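# Clamp wooden block to stop and extract its dowel

## Task

Check the gap between the bench stop and the small wooden block; if any loose item lies there, remove it. Then use the spring clamp to hold the block flat against the stop, and draw the block's dowel pin completely out of its hole (twisting the pin is allowed). At the end the block must still be clamped, resting flat on the bench board with its hole facing up, and the pin must be set down somewhere it stays put. Release everything and move the gripper away. Nothing counts if it stays in place only because the robot is holding it.

## Robot and tools

Robot: one 7-joint arm with a two-finger parallel gripper. Joints from base outward: waist, shoulder, upper arm roll, elbow, forearm roll, wrist pitch, wrist roll. The fingers extend along the gripper's +z axis and close along its y axis. end_effector_position is the spot between the pads when shut; closed fingertips stick out about 19 mm past it, open ones about 6 mm, and closing pushes the tips roughly 13 mm further out, so keep clearance above surfaces.

Frame: all poses are in the scene frame. Origin is on the tabletop under the arm base, +z up, +y to the left when facing along +x. The base may sit tilted relative to the table, and the reported hand position can be a bit off, especially at long reach.

The row (9 numbers, one arm so one row per step): x, y, z, qw, qx, qy, qz, position, speed. x, y, z are an absolute target for the hand in metres; qw..qz are an absolute orientation quaternion, w first. position and speed are scaled numbers in [-1, 1]. position: +1 fully open (85 mm gap), 0 about 41 mm, about -0.8 pads touch, -1 closes until something stops the fingers. speed: pad gap rate, about 20 mm/s at -1, 85 at 0, 150 at +1. Grip force is not set by you; a full close gives roughly 190 to 235 N per pad. To hold firmly send -1 and keep sending it; to release send a position wider than the object; for a gentle grip open first, then close to just under the object's width. Fingers re-close on their own (never past the requested position) if the object slips or gives.

execute_actions(actions): actions is a list of actions; each action is a table of 1 to 15 rows, each row lasting one control step of 1/30 s; a short table repeats its last row for the remaining steps of that action. An empty list only returns state and images. Each control step clips the commanded pose to within 70 mm and 16 degrees of the measured pose, so far targets need several actions; position wins over orientation if both cannot be met. A target more than 0.6 m from the hand's current spot along any gripper axis is rejected, and if the first action is malformed or fails this, nothing in the call runs. Resend the wanted quaternion in every row rather than copying a drifted reported one.

move(target, speed, blocking): target is one 9-number row as above, an absolute pose plus finger numbers (the finger values apply at once). The hand follows a straight path there; speed in m/s, 0.002 to 0.5, default 0.25, with turning capped at double that in rad/s. Paths last 0.5 to 10 s and are cut off at 10 s. It does not avoid obstacles and may overshoot speed near a stretched arm. Faster contact and targets deeper past contact press harder. blocking=false returns after 0.5 s while motion continues; until a result shows it ended, rows and moves are refused, so use wait or stop. The move: line reports the ending (done, off_target, moving, held, fault) and limits (paced means the pose was clipped; held means checks blocked steps, after which the arm may jump faster), plus distance to target.

wait(seconds): 0 to 10; lets time pass holding the last command, ending early if a running move finishes. stop(): brakes a running move (needs room); fingers continue.

zoom_image(camera, region): camera is one of cam_head_left, cam_head_right, cam_high, cam_low, cam_wrist (each 896x504); region [x0, y0, x1, y1] in pixels from the top-left, at most 504 by 504.

finished_scene(scene): pass the current scene's number to end it; irreversible. Replying without any tool call also ends things.

Result lines: the state gives end_effector_position and end_effector_quat_wxyz. Calls that ran actions list hand positions at some steps; HELD marks steps partly held back. "Hand target" is the pose the controller is currently driving toward. "pose unreachable" means the clearance check (which treats the base mount as arm) altered or blocked the command. position_measured_pct is about 50 minus 50 times the finger position: 0 open; stopping below 90 short of the request means something is held or blocking; near 90 or slightly above means pads met on nothing or something very thin.

Calibration: each camera has a pinhole+radial model with K, distortion D and T_world_to_cam mapping scene-frame points into the camera frame; values can be slightly off per scene, and results list cameras whose numbers changed. The wrist camera pose follows the joint readings.

Limits and hazards: joint speeds and accelerations are capped, joints move and stop together, and after big moves the arm may still be short of target. Joint load limits are 51.3 N m for waist, shoulder, upper arm roll and elbow, 32.3 N m for forearm roll, wrist pitch and wrist roll, including the weight of carried items; reaching one triggers a torque fault that halts the arm for 10 s and discards the rest of the call. Holding loads warms the motors, also while you compose a reply (the arm keeps its last command then): MOTOR HOT appears from 60 °C, and at 75 °C an OVER-TEMPERATURE FAULT lets the arm sag. Occasionally a held part gets tugged or a loose item is pushed by outside forces. Never let anything leave the table; avoid dropping, slamming, striking or shoving hard, and prefer smooth, low-effort motion.

Each tool is called after "Call:" by a JSON object that holds its "name" and its "arguments".

## Session

Call:
{"name": "execute_actions", "arguments": {"actions": []}}

Scene clock: 0.00 s.
end_effector_position=(+0.2507, +0.5113, +0.3326) position_measured_pct=90.1 end_effector_quat_wxyz=(-0.097, -0.596, +0.788, +0.122)
Joint positions: [-1.793 -0.212 -0.154  1.985  0.685  0.963  0.833]
Joint velocities: [ 0.     0.001  0.     0.001 -0.     0.    -0.   ]
Motor temperatures (°C, as the motors report them): [33 32 30 34 35 38 36]
Hand target: +0.251, +0.511, +0.333; -0.097, -0.596, +0.788, +0.122

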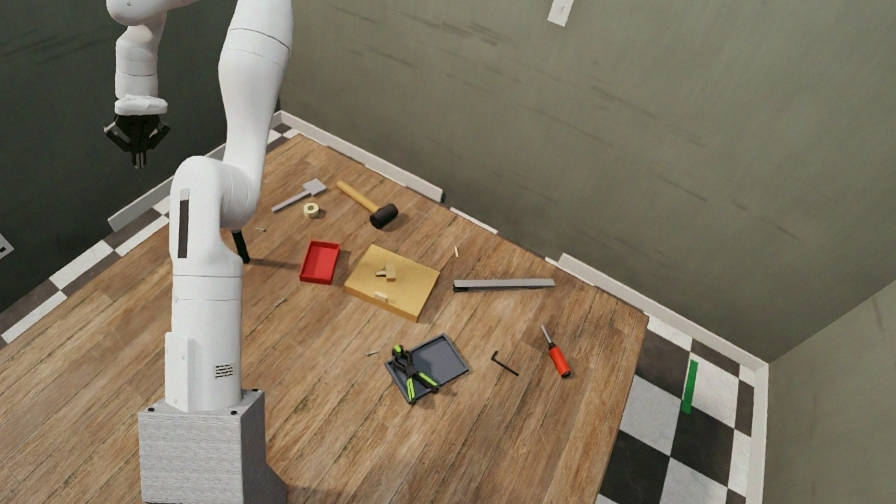

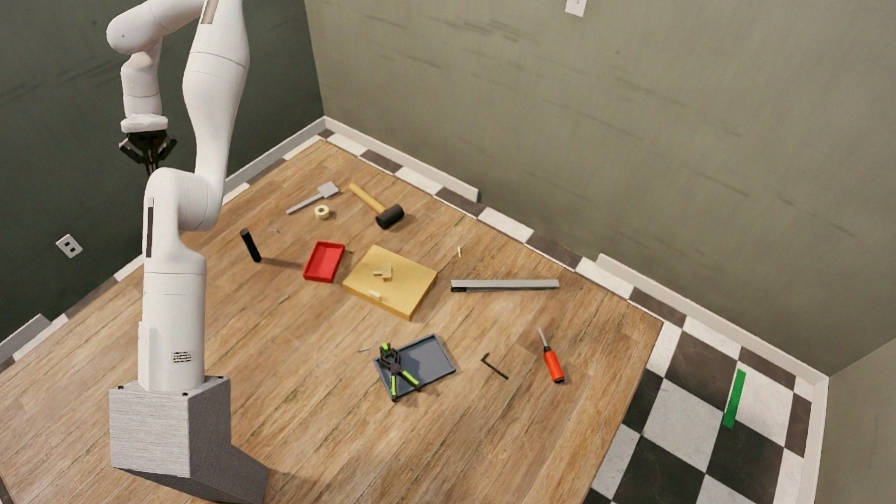

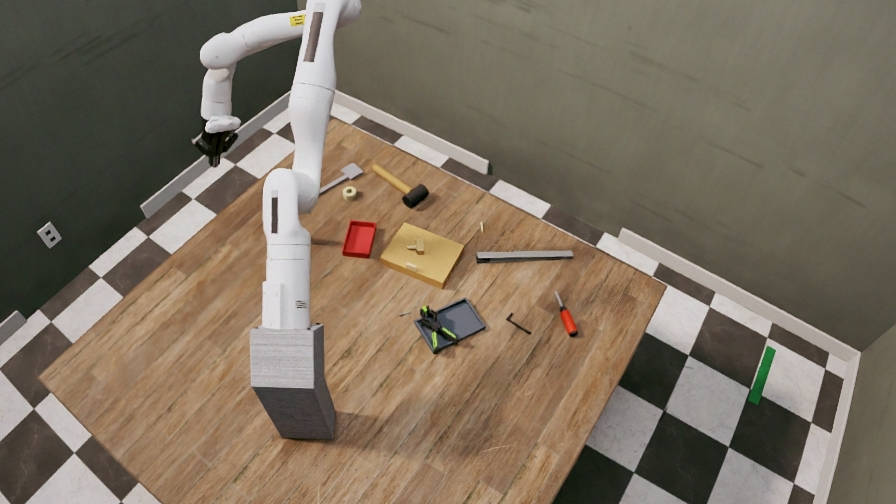

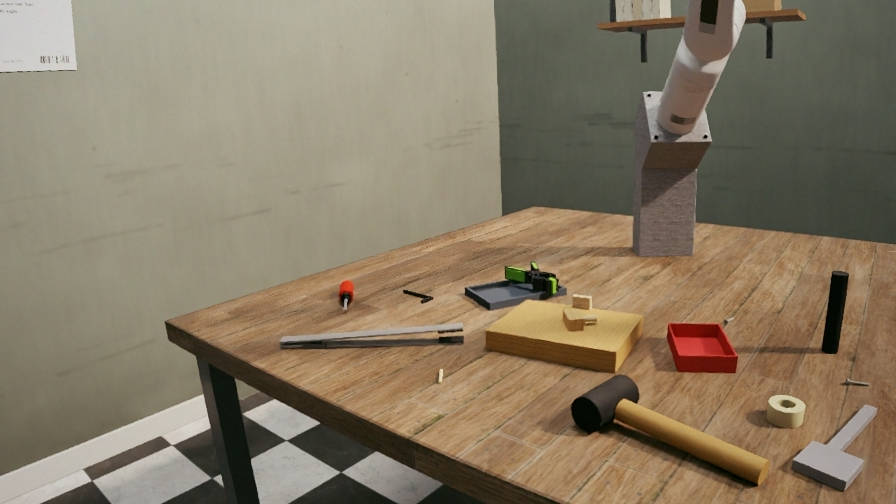

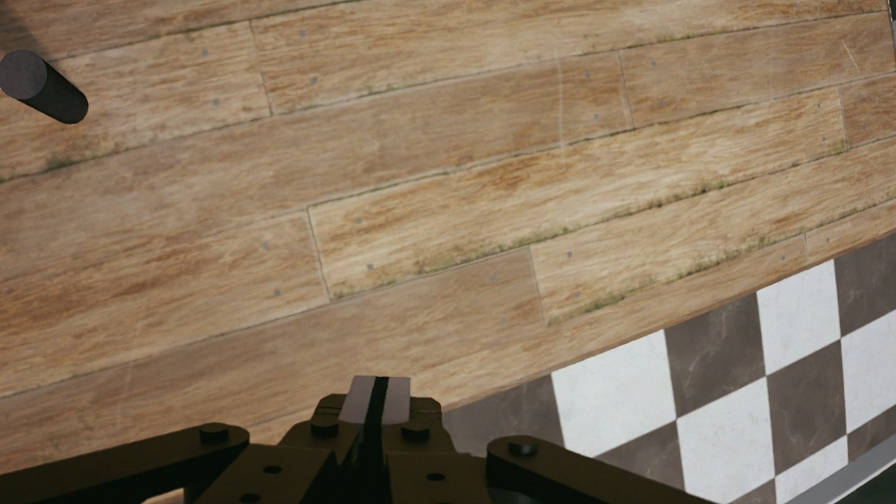

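Call:
{"name": "zoom_image", "arguments": {"camera": "cam_low", "region": [450, 240, 690, 380]}}

Call:
{"name": "zoom_image", "arguments": {"camera": "cam_head_left", "region": [320, 230, 500, 420]}}

Call:
{"name": "zoom_image", "arguments": {"camera": "cam_high", "region": [360, 210, 520, 370]}}

Region (450, 240, 690, 380) of cam_low's 896x504 image, scaled by 2.100, with more detail than that image has; it fills the top 294 rows of this view, and the rest is white.

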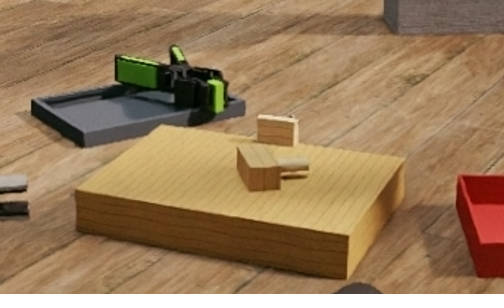

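Region (320, 230, 500, 420) of cam_head_left's 896x504 image, scaled by 2.653, with more detail than that image has; it fills the left 477 columns of this view, and the rest is white.

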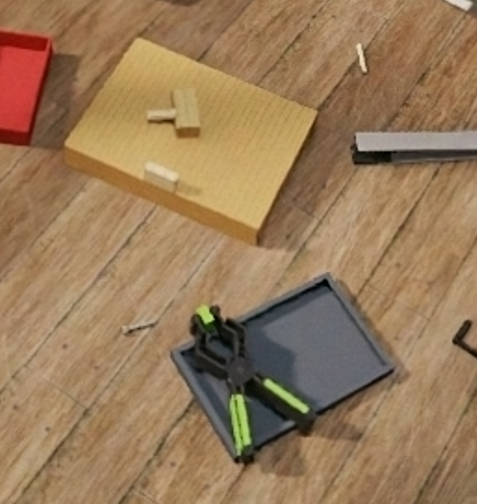

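Region (360, 210, 520, 370) of cam_high's 896x504 image, scaled by 3.150, with more detail than that image has.

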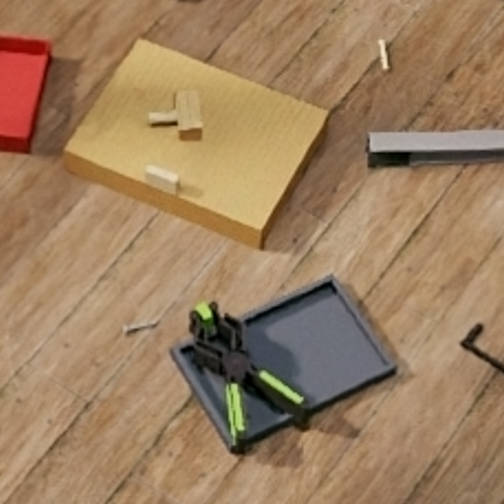

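Call:
{"name": "move", "arguments": {"target": [0.42,0.0,0.32,0,-0.7071,0.7071,0,1,0]}}

Scene clock: 3.70 s.
end_effector_position=(+0.4198, -0.0014, +0.3184) position_measured_pct=0.0 end_effector_quat_wxyz=(+0.003, +0.707, -0.707, +0.001)
Joint positions: [-1.734 -1.737  0.274  2.359  1.013  1.665  2.11 ]
Joint velocities: [ 0.    -0.018  0.005  0.001 -0.001 -0.005  0.005]
Motor temperatures (°C, as the motors report them): [33 32 30 34 35 38 36]
Hand target: +0.420, -0.001, +0.318; +0.002, +0.707, -0.708, +0.000
Off the commanded pose: 0.002 m, 0 deg.
move: done
camera_calibration (this result's frames):
cam_wrist: T_world_to_cam=[[-0.99782, -0.0436742, 0.0494675, 0.389372], [-0.0400326, 0.996575, 0.0723557, 0.0355623], [-0.0524582, 0.0702177, -0.996151, 0.481937], [0, 0, 0, 1]] pos_world=[0.415228, -0.0522755, 0.458247]

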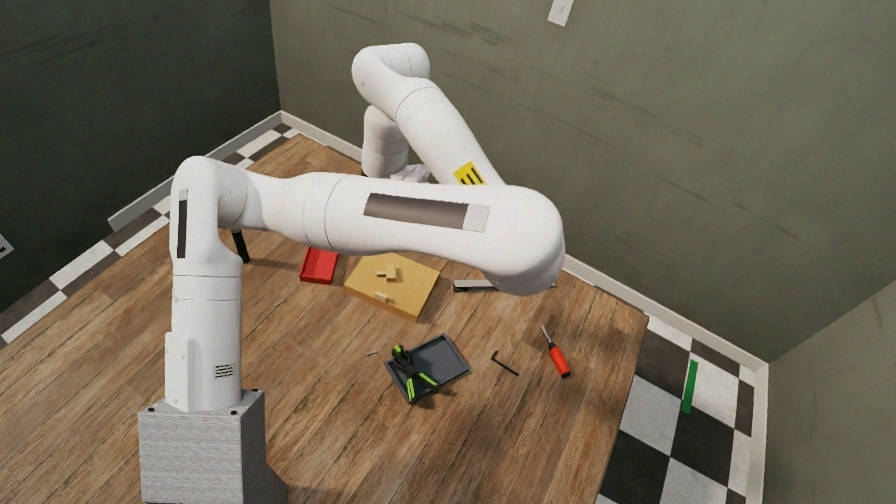

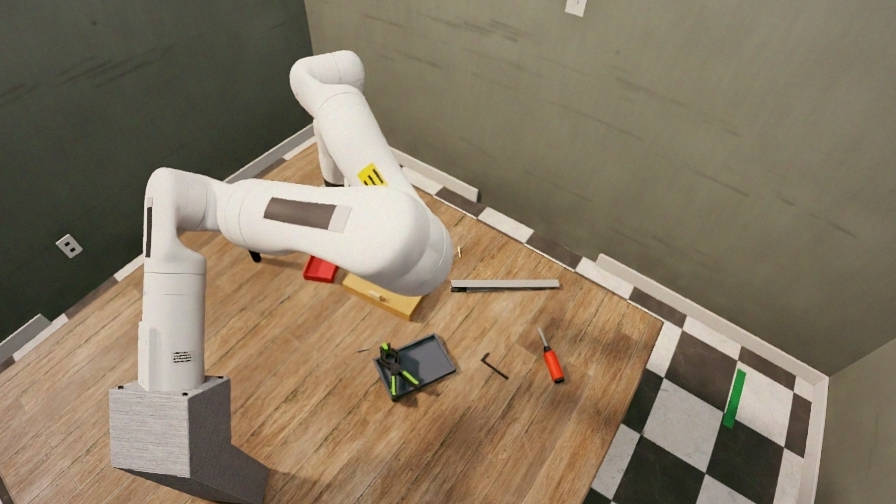

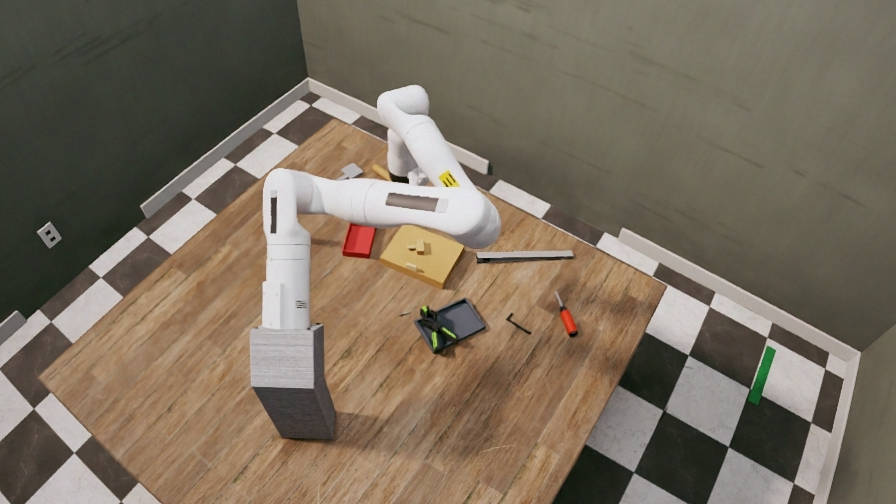

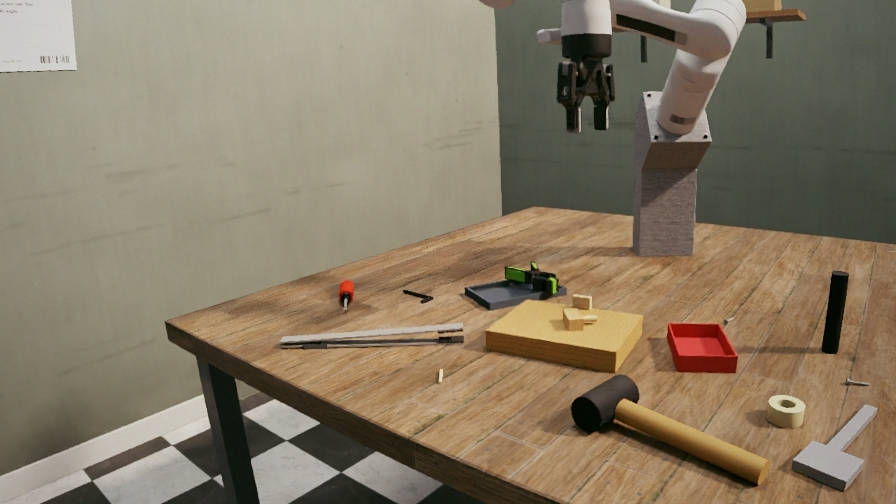

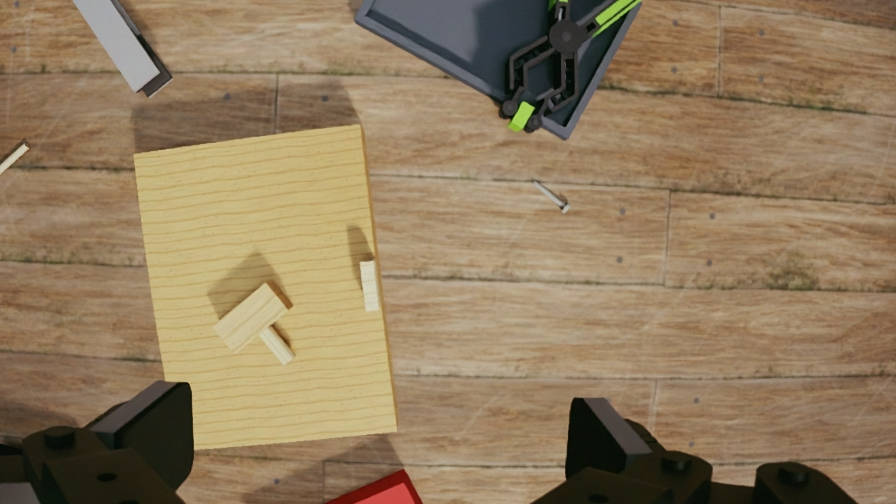

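Call:
{"name": "move", "arguments": {"target": [0.485,0.05,0.17,0,0.9089,-0.4171,0,1,0]}}

Scene clock: 7.67 s.
end_effector_position=(+0.4848, +0.0500, +0.1697) position_measured_pct=0.0 end_effector_quat_wxyz=(+0.001, +0.909, -0.417, +0.000)
Joint positions: [-2.193 -1.719  0.554  2.346  1.535  1.647  2.631]
Joint velocities: [-0.005  0.001  0.002 -0.001 -0.001 -0.001  0.002]
Motor temperatures (°C, as the motors report them): [33 32 30 34 35 38 36]
Hand target: +0.485, +0.050, +0.170; +0.001, +0.909, -0.417, +0.000
Off the commanded pose: 0.000 m, 0 deg.
move: done
camera_calibration (this result's frames):
cam_wrist: T_world_to_cam=[[-0.728311, -0.683571, 0.0479013, 0.365334], [-0.679726, 0.729531, 0.0758709, 0.320601], [-0.0868087, 0.0226978, -0.995966, 0.352531], [0, 0, 0, 1]] pos_world=[0.514601, 0.00784178, 0.309284]

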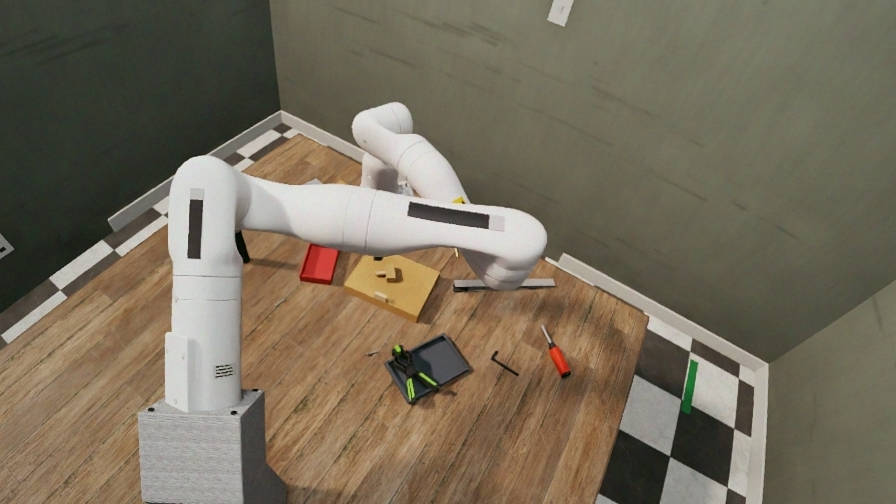

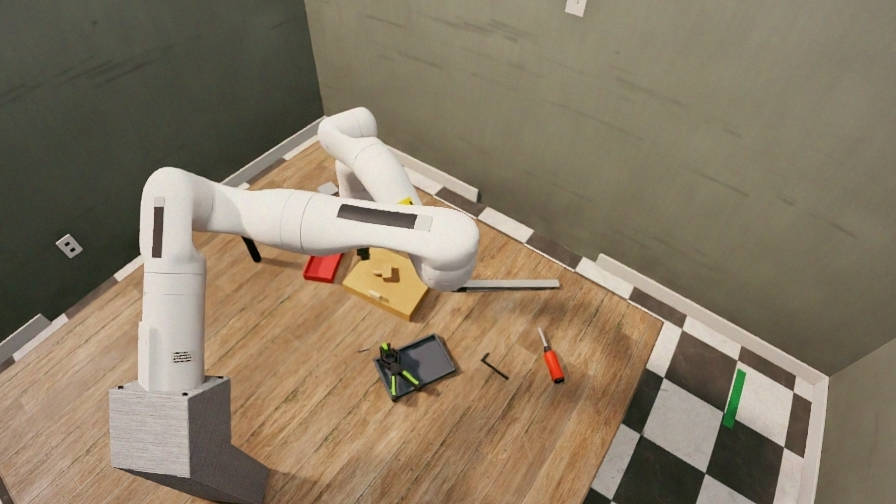

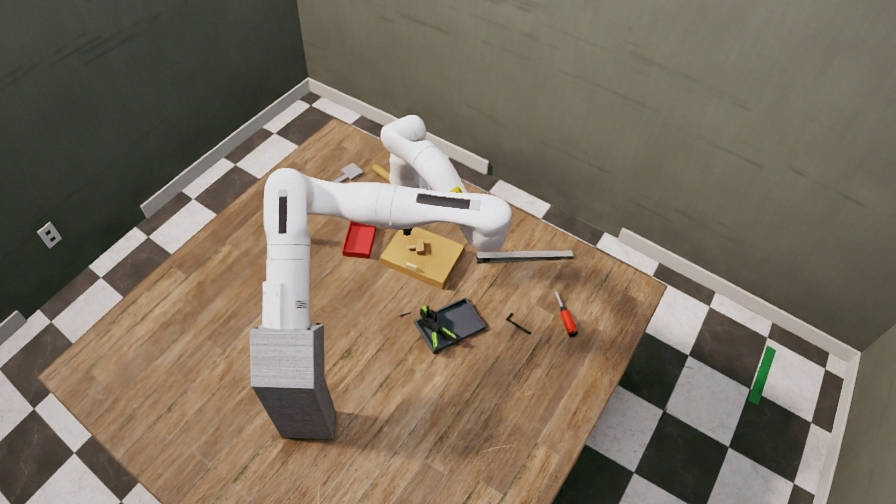

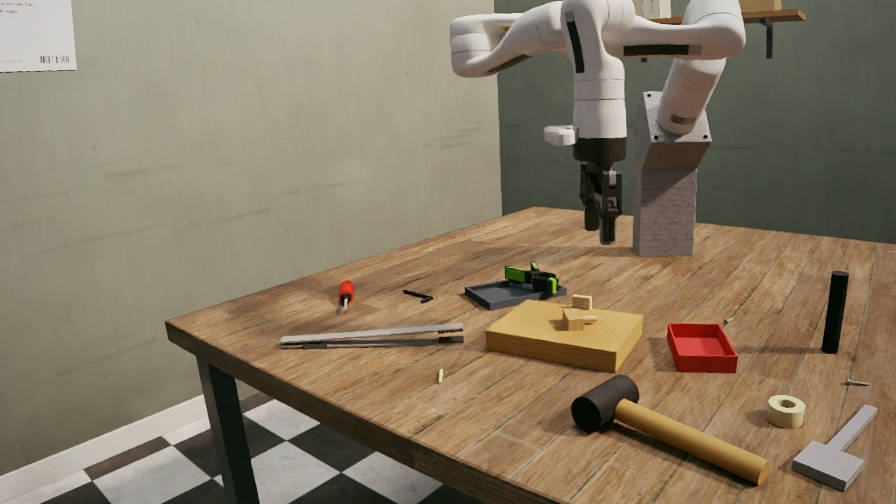

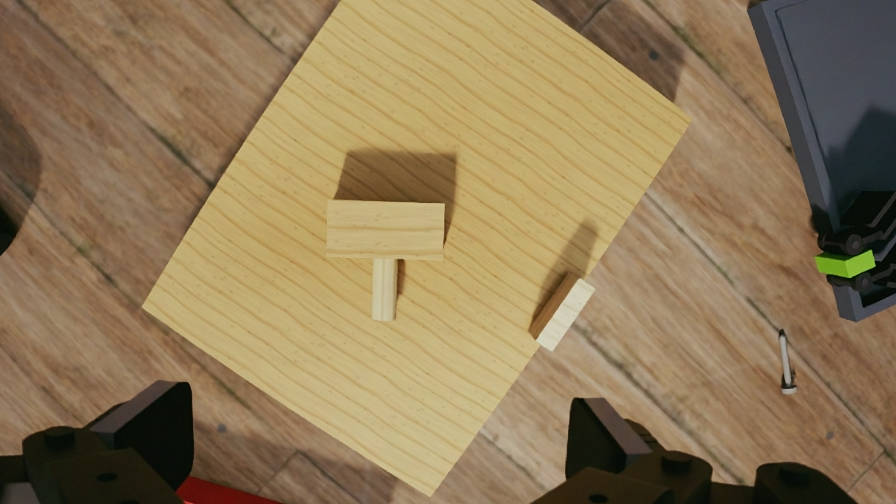

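Call:
{"name": "zoom_image", "arguments": {"camera": "cam_low", "region": [540, 280, 640, 380]}}

Call:
{"name": "zoom_image", "arguments": {"camera": "cam_wrist", "region": [300, 140, 620, 380]}}

Region (540, 280, 640, 380) of cam_low's 896x504 image, scaled by 5.040, with more detail than that image has.

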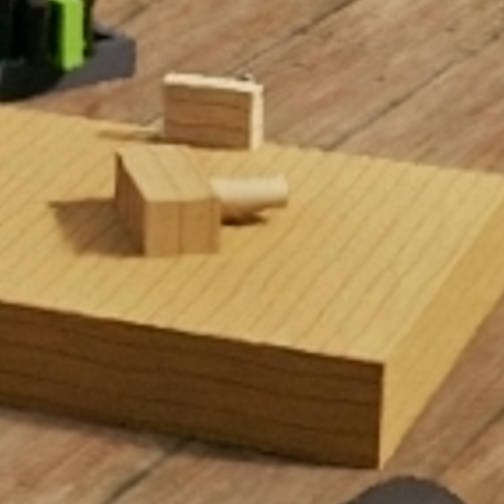

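Region (300, 140, 620, 380) of cam_wrist's 896x504 image, scaled by 1.575; it fills the top 378 rows of this view, and the rest is white.

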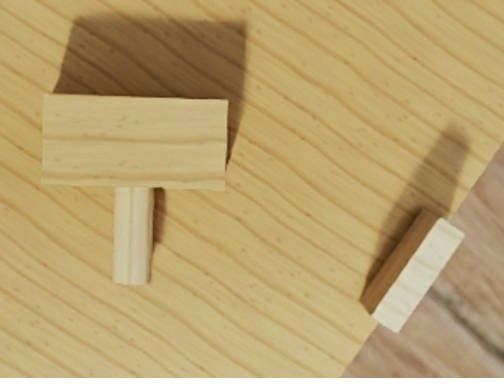

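Call:
{"name": "move", "arguments": {"target": [0.480,0.063,0.094,0.1556,0.8440,-0.3758,0.3496,0.4,0]}}

Call:
{"name": "move", "arguments": {"target": [0.5035,0.0365,0.059,0.1556,0.8440,-0.3758,0.3496,0.4,0], "speed": 0.08}}

Call:
{"name": "zoom_image", "arguments": {"camera": "cam_low", "region": [520, 240, 660, 380]}}

Scene clock: 12.33 s.
end_effector_position=(+0.4800, +0.0633, +0.0944) position_measured_pct=29.8 end_effector_quat_wxyz=(+0.156, +0.843, -0.376, +0.351)
Joint positions: [-2.971 -1.122  1.718  2.549  2.18   2.103  1.264]
Joint velocities: [-0.019  0.013  0.005 -0.002  0.    -0.002 -0.006]
Motor temperatures (°C, as the motors report them): [34 32 30 34 35 38 36]
Hand target: +0.480, +0.064, +0.094; +0.155, +0.844, -0.375, +0.351
Off the commanded pose: 0.000 m, 0 deg.
joint sent to its limit — the command would take joint 6 (wrist pitch) past its upper limit, so that joint was sent only as far as its limit.
move: done
camera_calibration (this result's frames):
cam_wrist: T_world_to_cam=[[-0.743091, -0.666237, 0.0628041, 0.379183], [-0.536073, 0.536471, -0.651786, 0.325287], [0.400551, -0.518004, -0.755798, 0.0544231], [0, 0, 0, 1]] pos_world=[0.434346, 0.10631, 0.229336]

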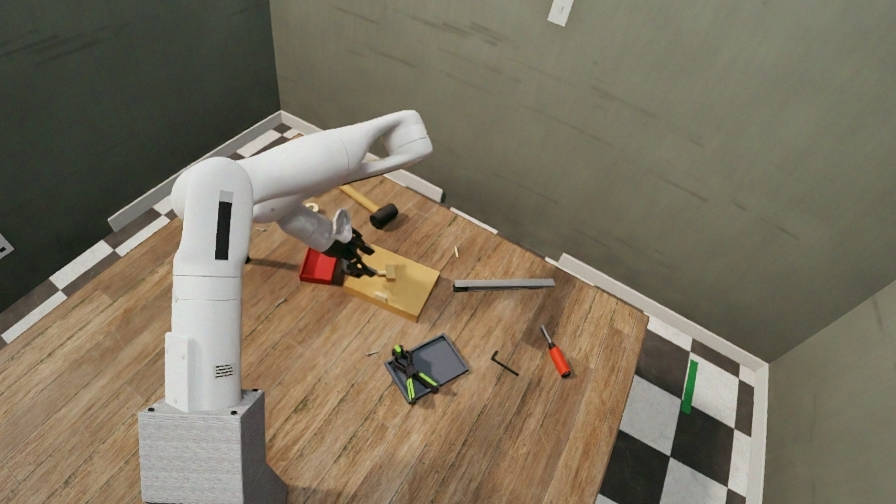

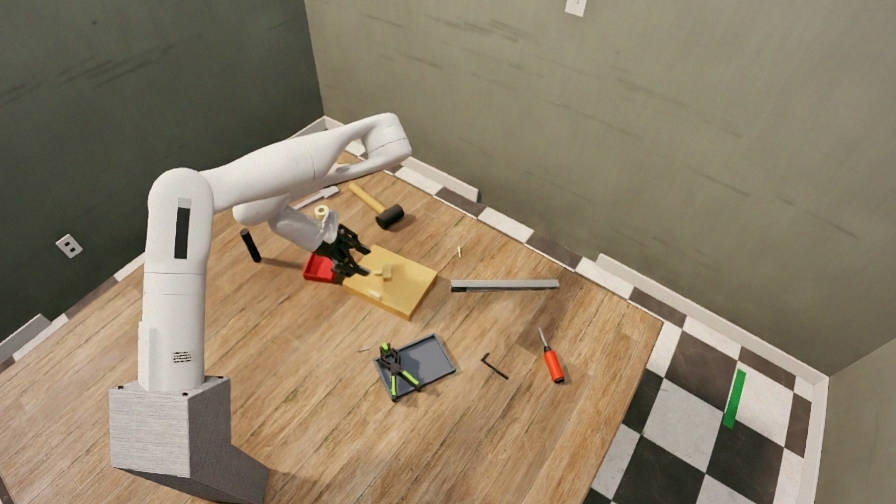

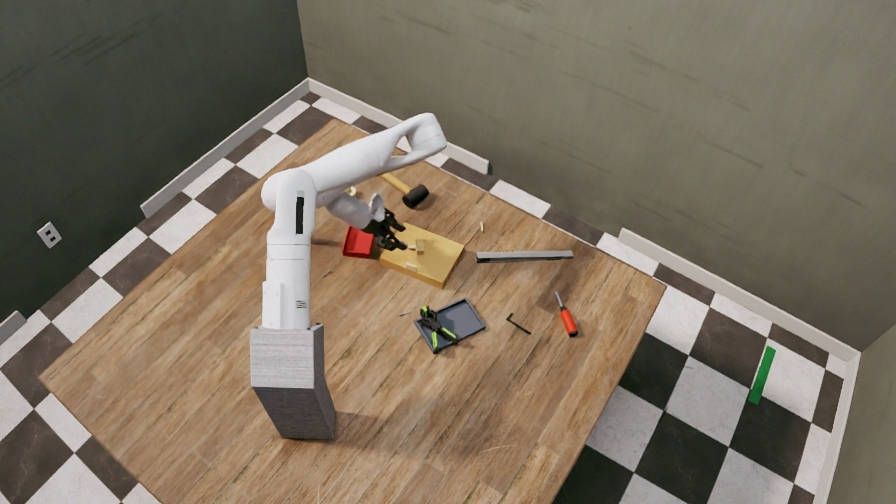

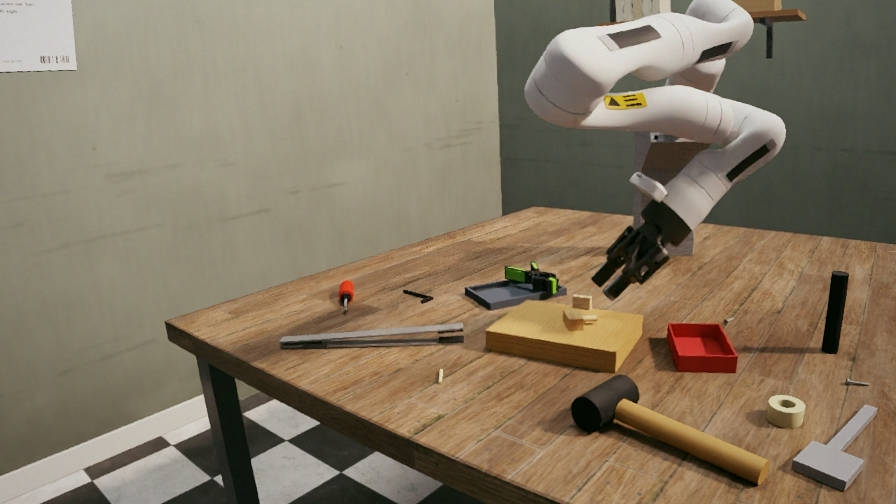

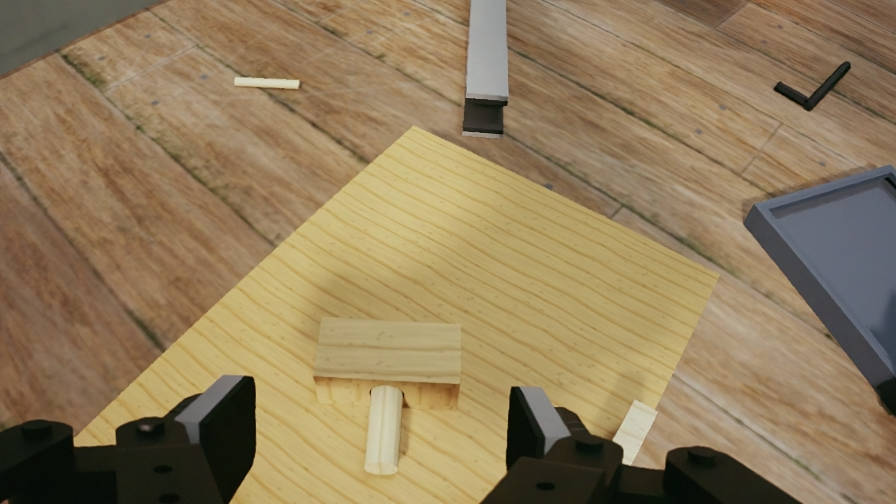

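Scene clock: 13.27 s.
end_effector_position=(+0.5036, +0.0367, +0.0589) position_measured_pct=29.8 end_effector_quat_wxyz=(+0.155, +0.844, -0.375, +0.350)
Joint positions: [-2.868 -1.158  1.806  2.447  2.376  1.952  1.398]
Joint velocities: [ 0.005 -0.001  0.002 -0.002  0.    -0.001 -0.001]
Motor temperatures (°C, as the motors report them): [34 32 30 34 35 38 36]
Hand target: +0.504, +0.036, +0.059; +0.156, +0.844, -0.376, +0.350
Off the commanded pose: 0.000 m, 0 deg.
move: done
camera_calibration (this result's frames):
cam_wrist: T_world_to_cam=[[-0.742242, -0.667072, 0.0639674, 0.380741], [-0.53822, 0.536544, -0.649954, 0.330032], [0.399244, -0.516852, -0.757277, 0.00513942], [0, 0, 0, 1]] pos_world=[0.45818, 0.0795609, 0.194043]

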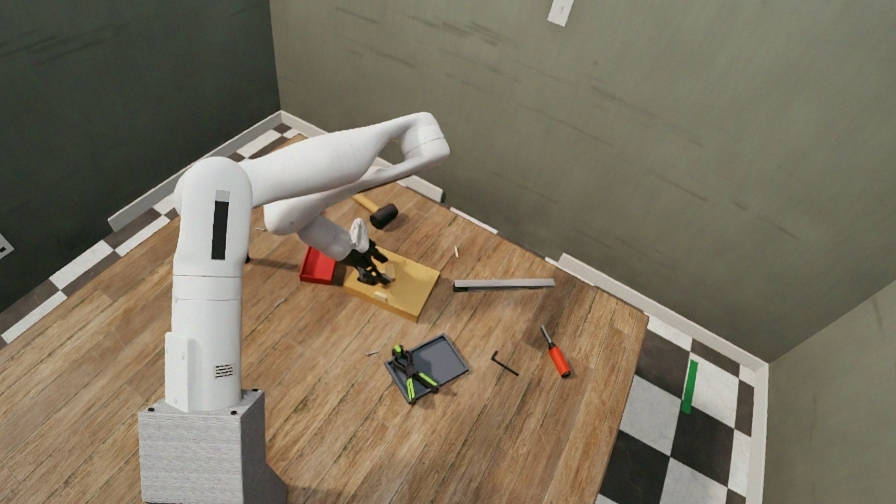

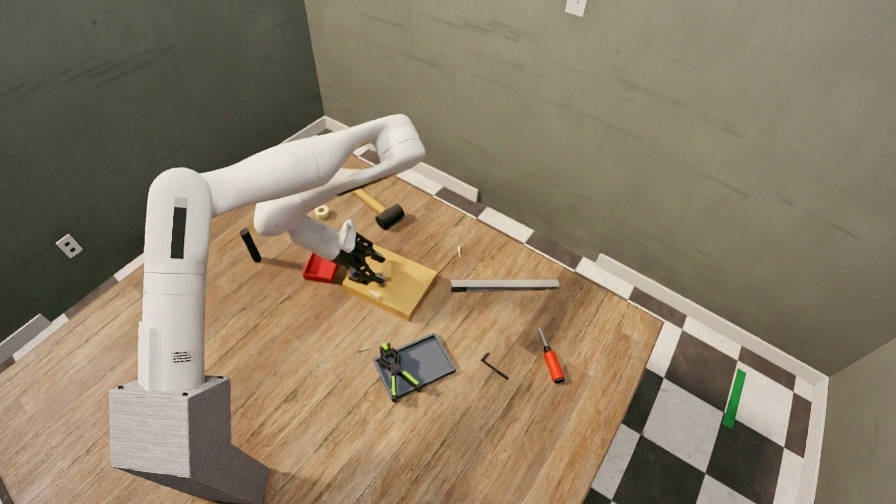

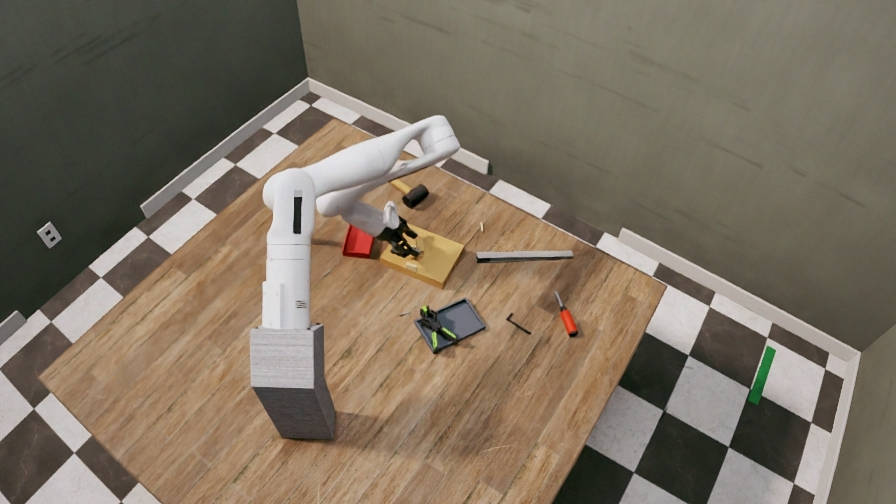

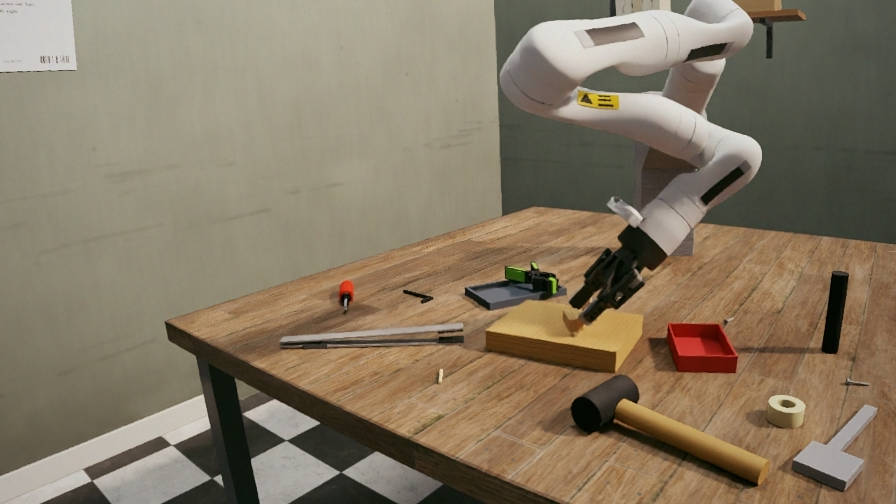

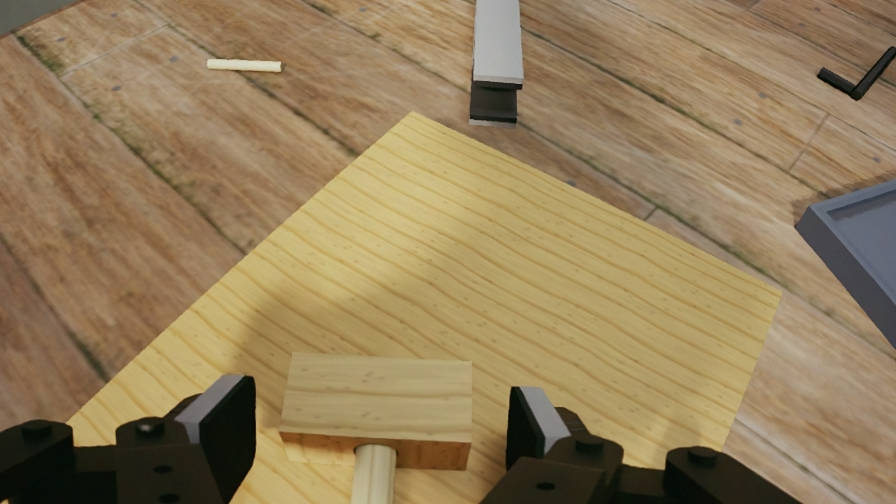

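Region (520, 240, 660, 380) of cam_low's 896x504 image, scaled by 3.600, with more detail than that image has.

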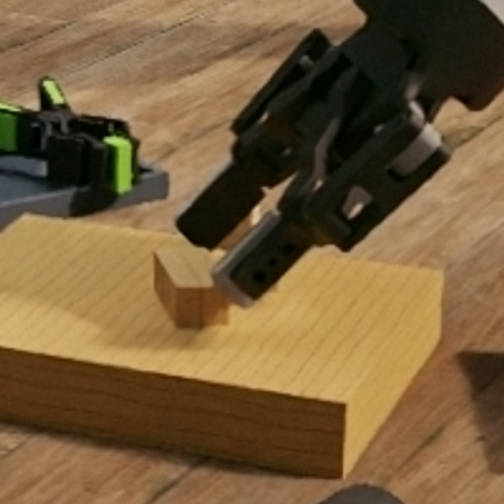

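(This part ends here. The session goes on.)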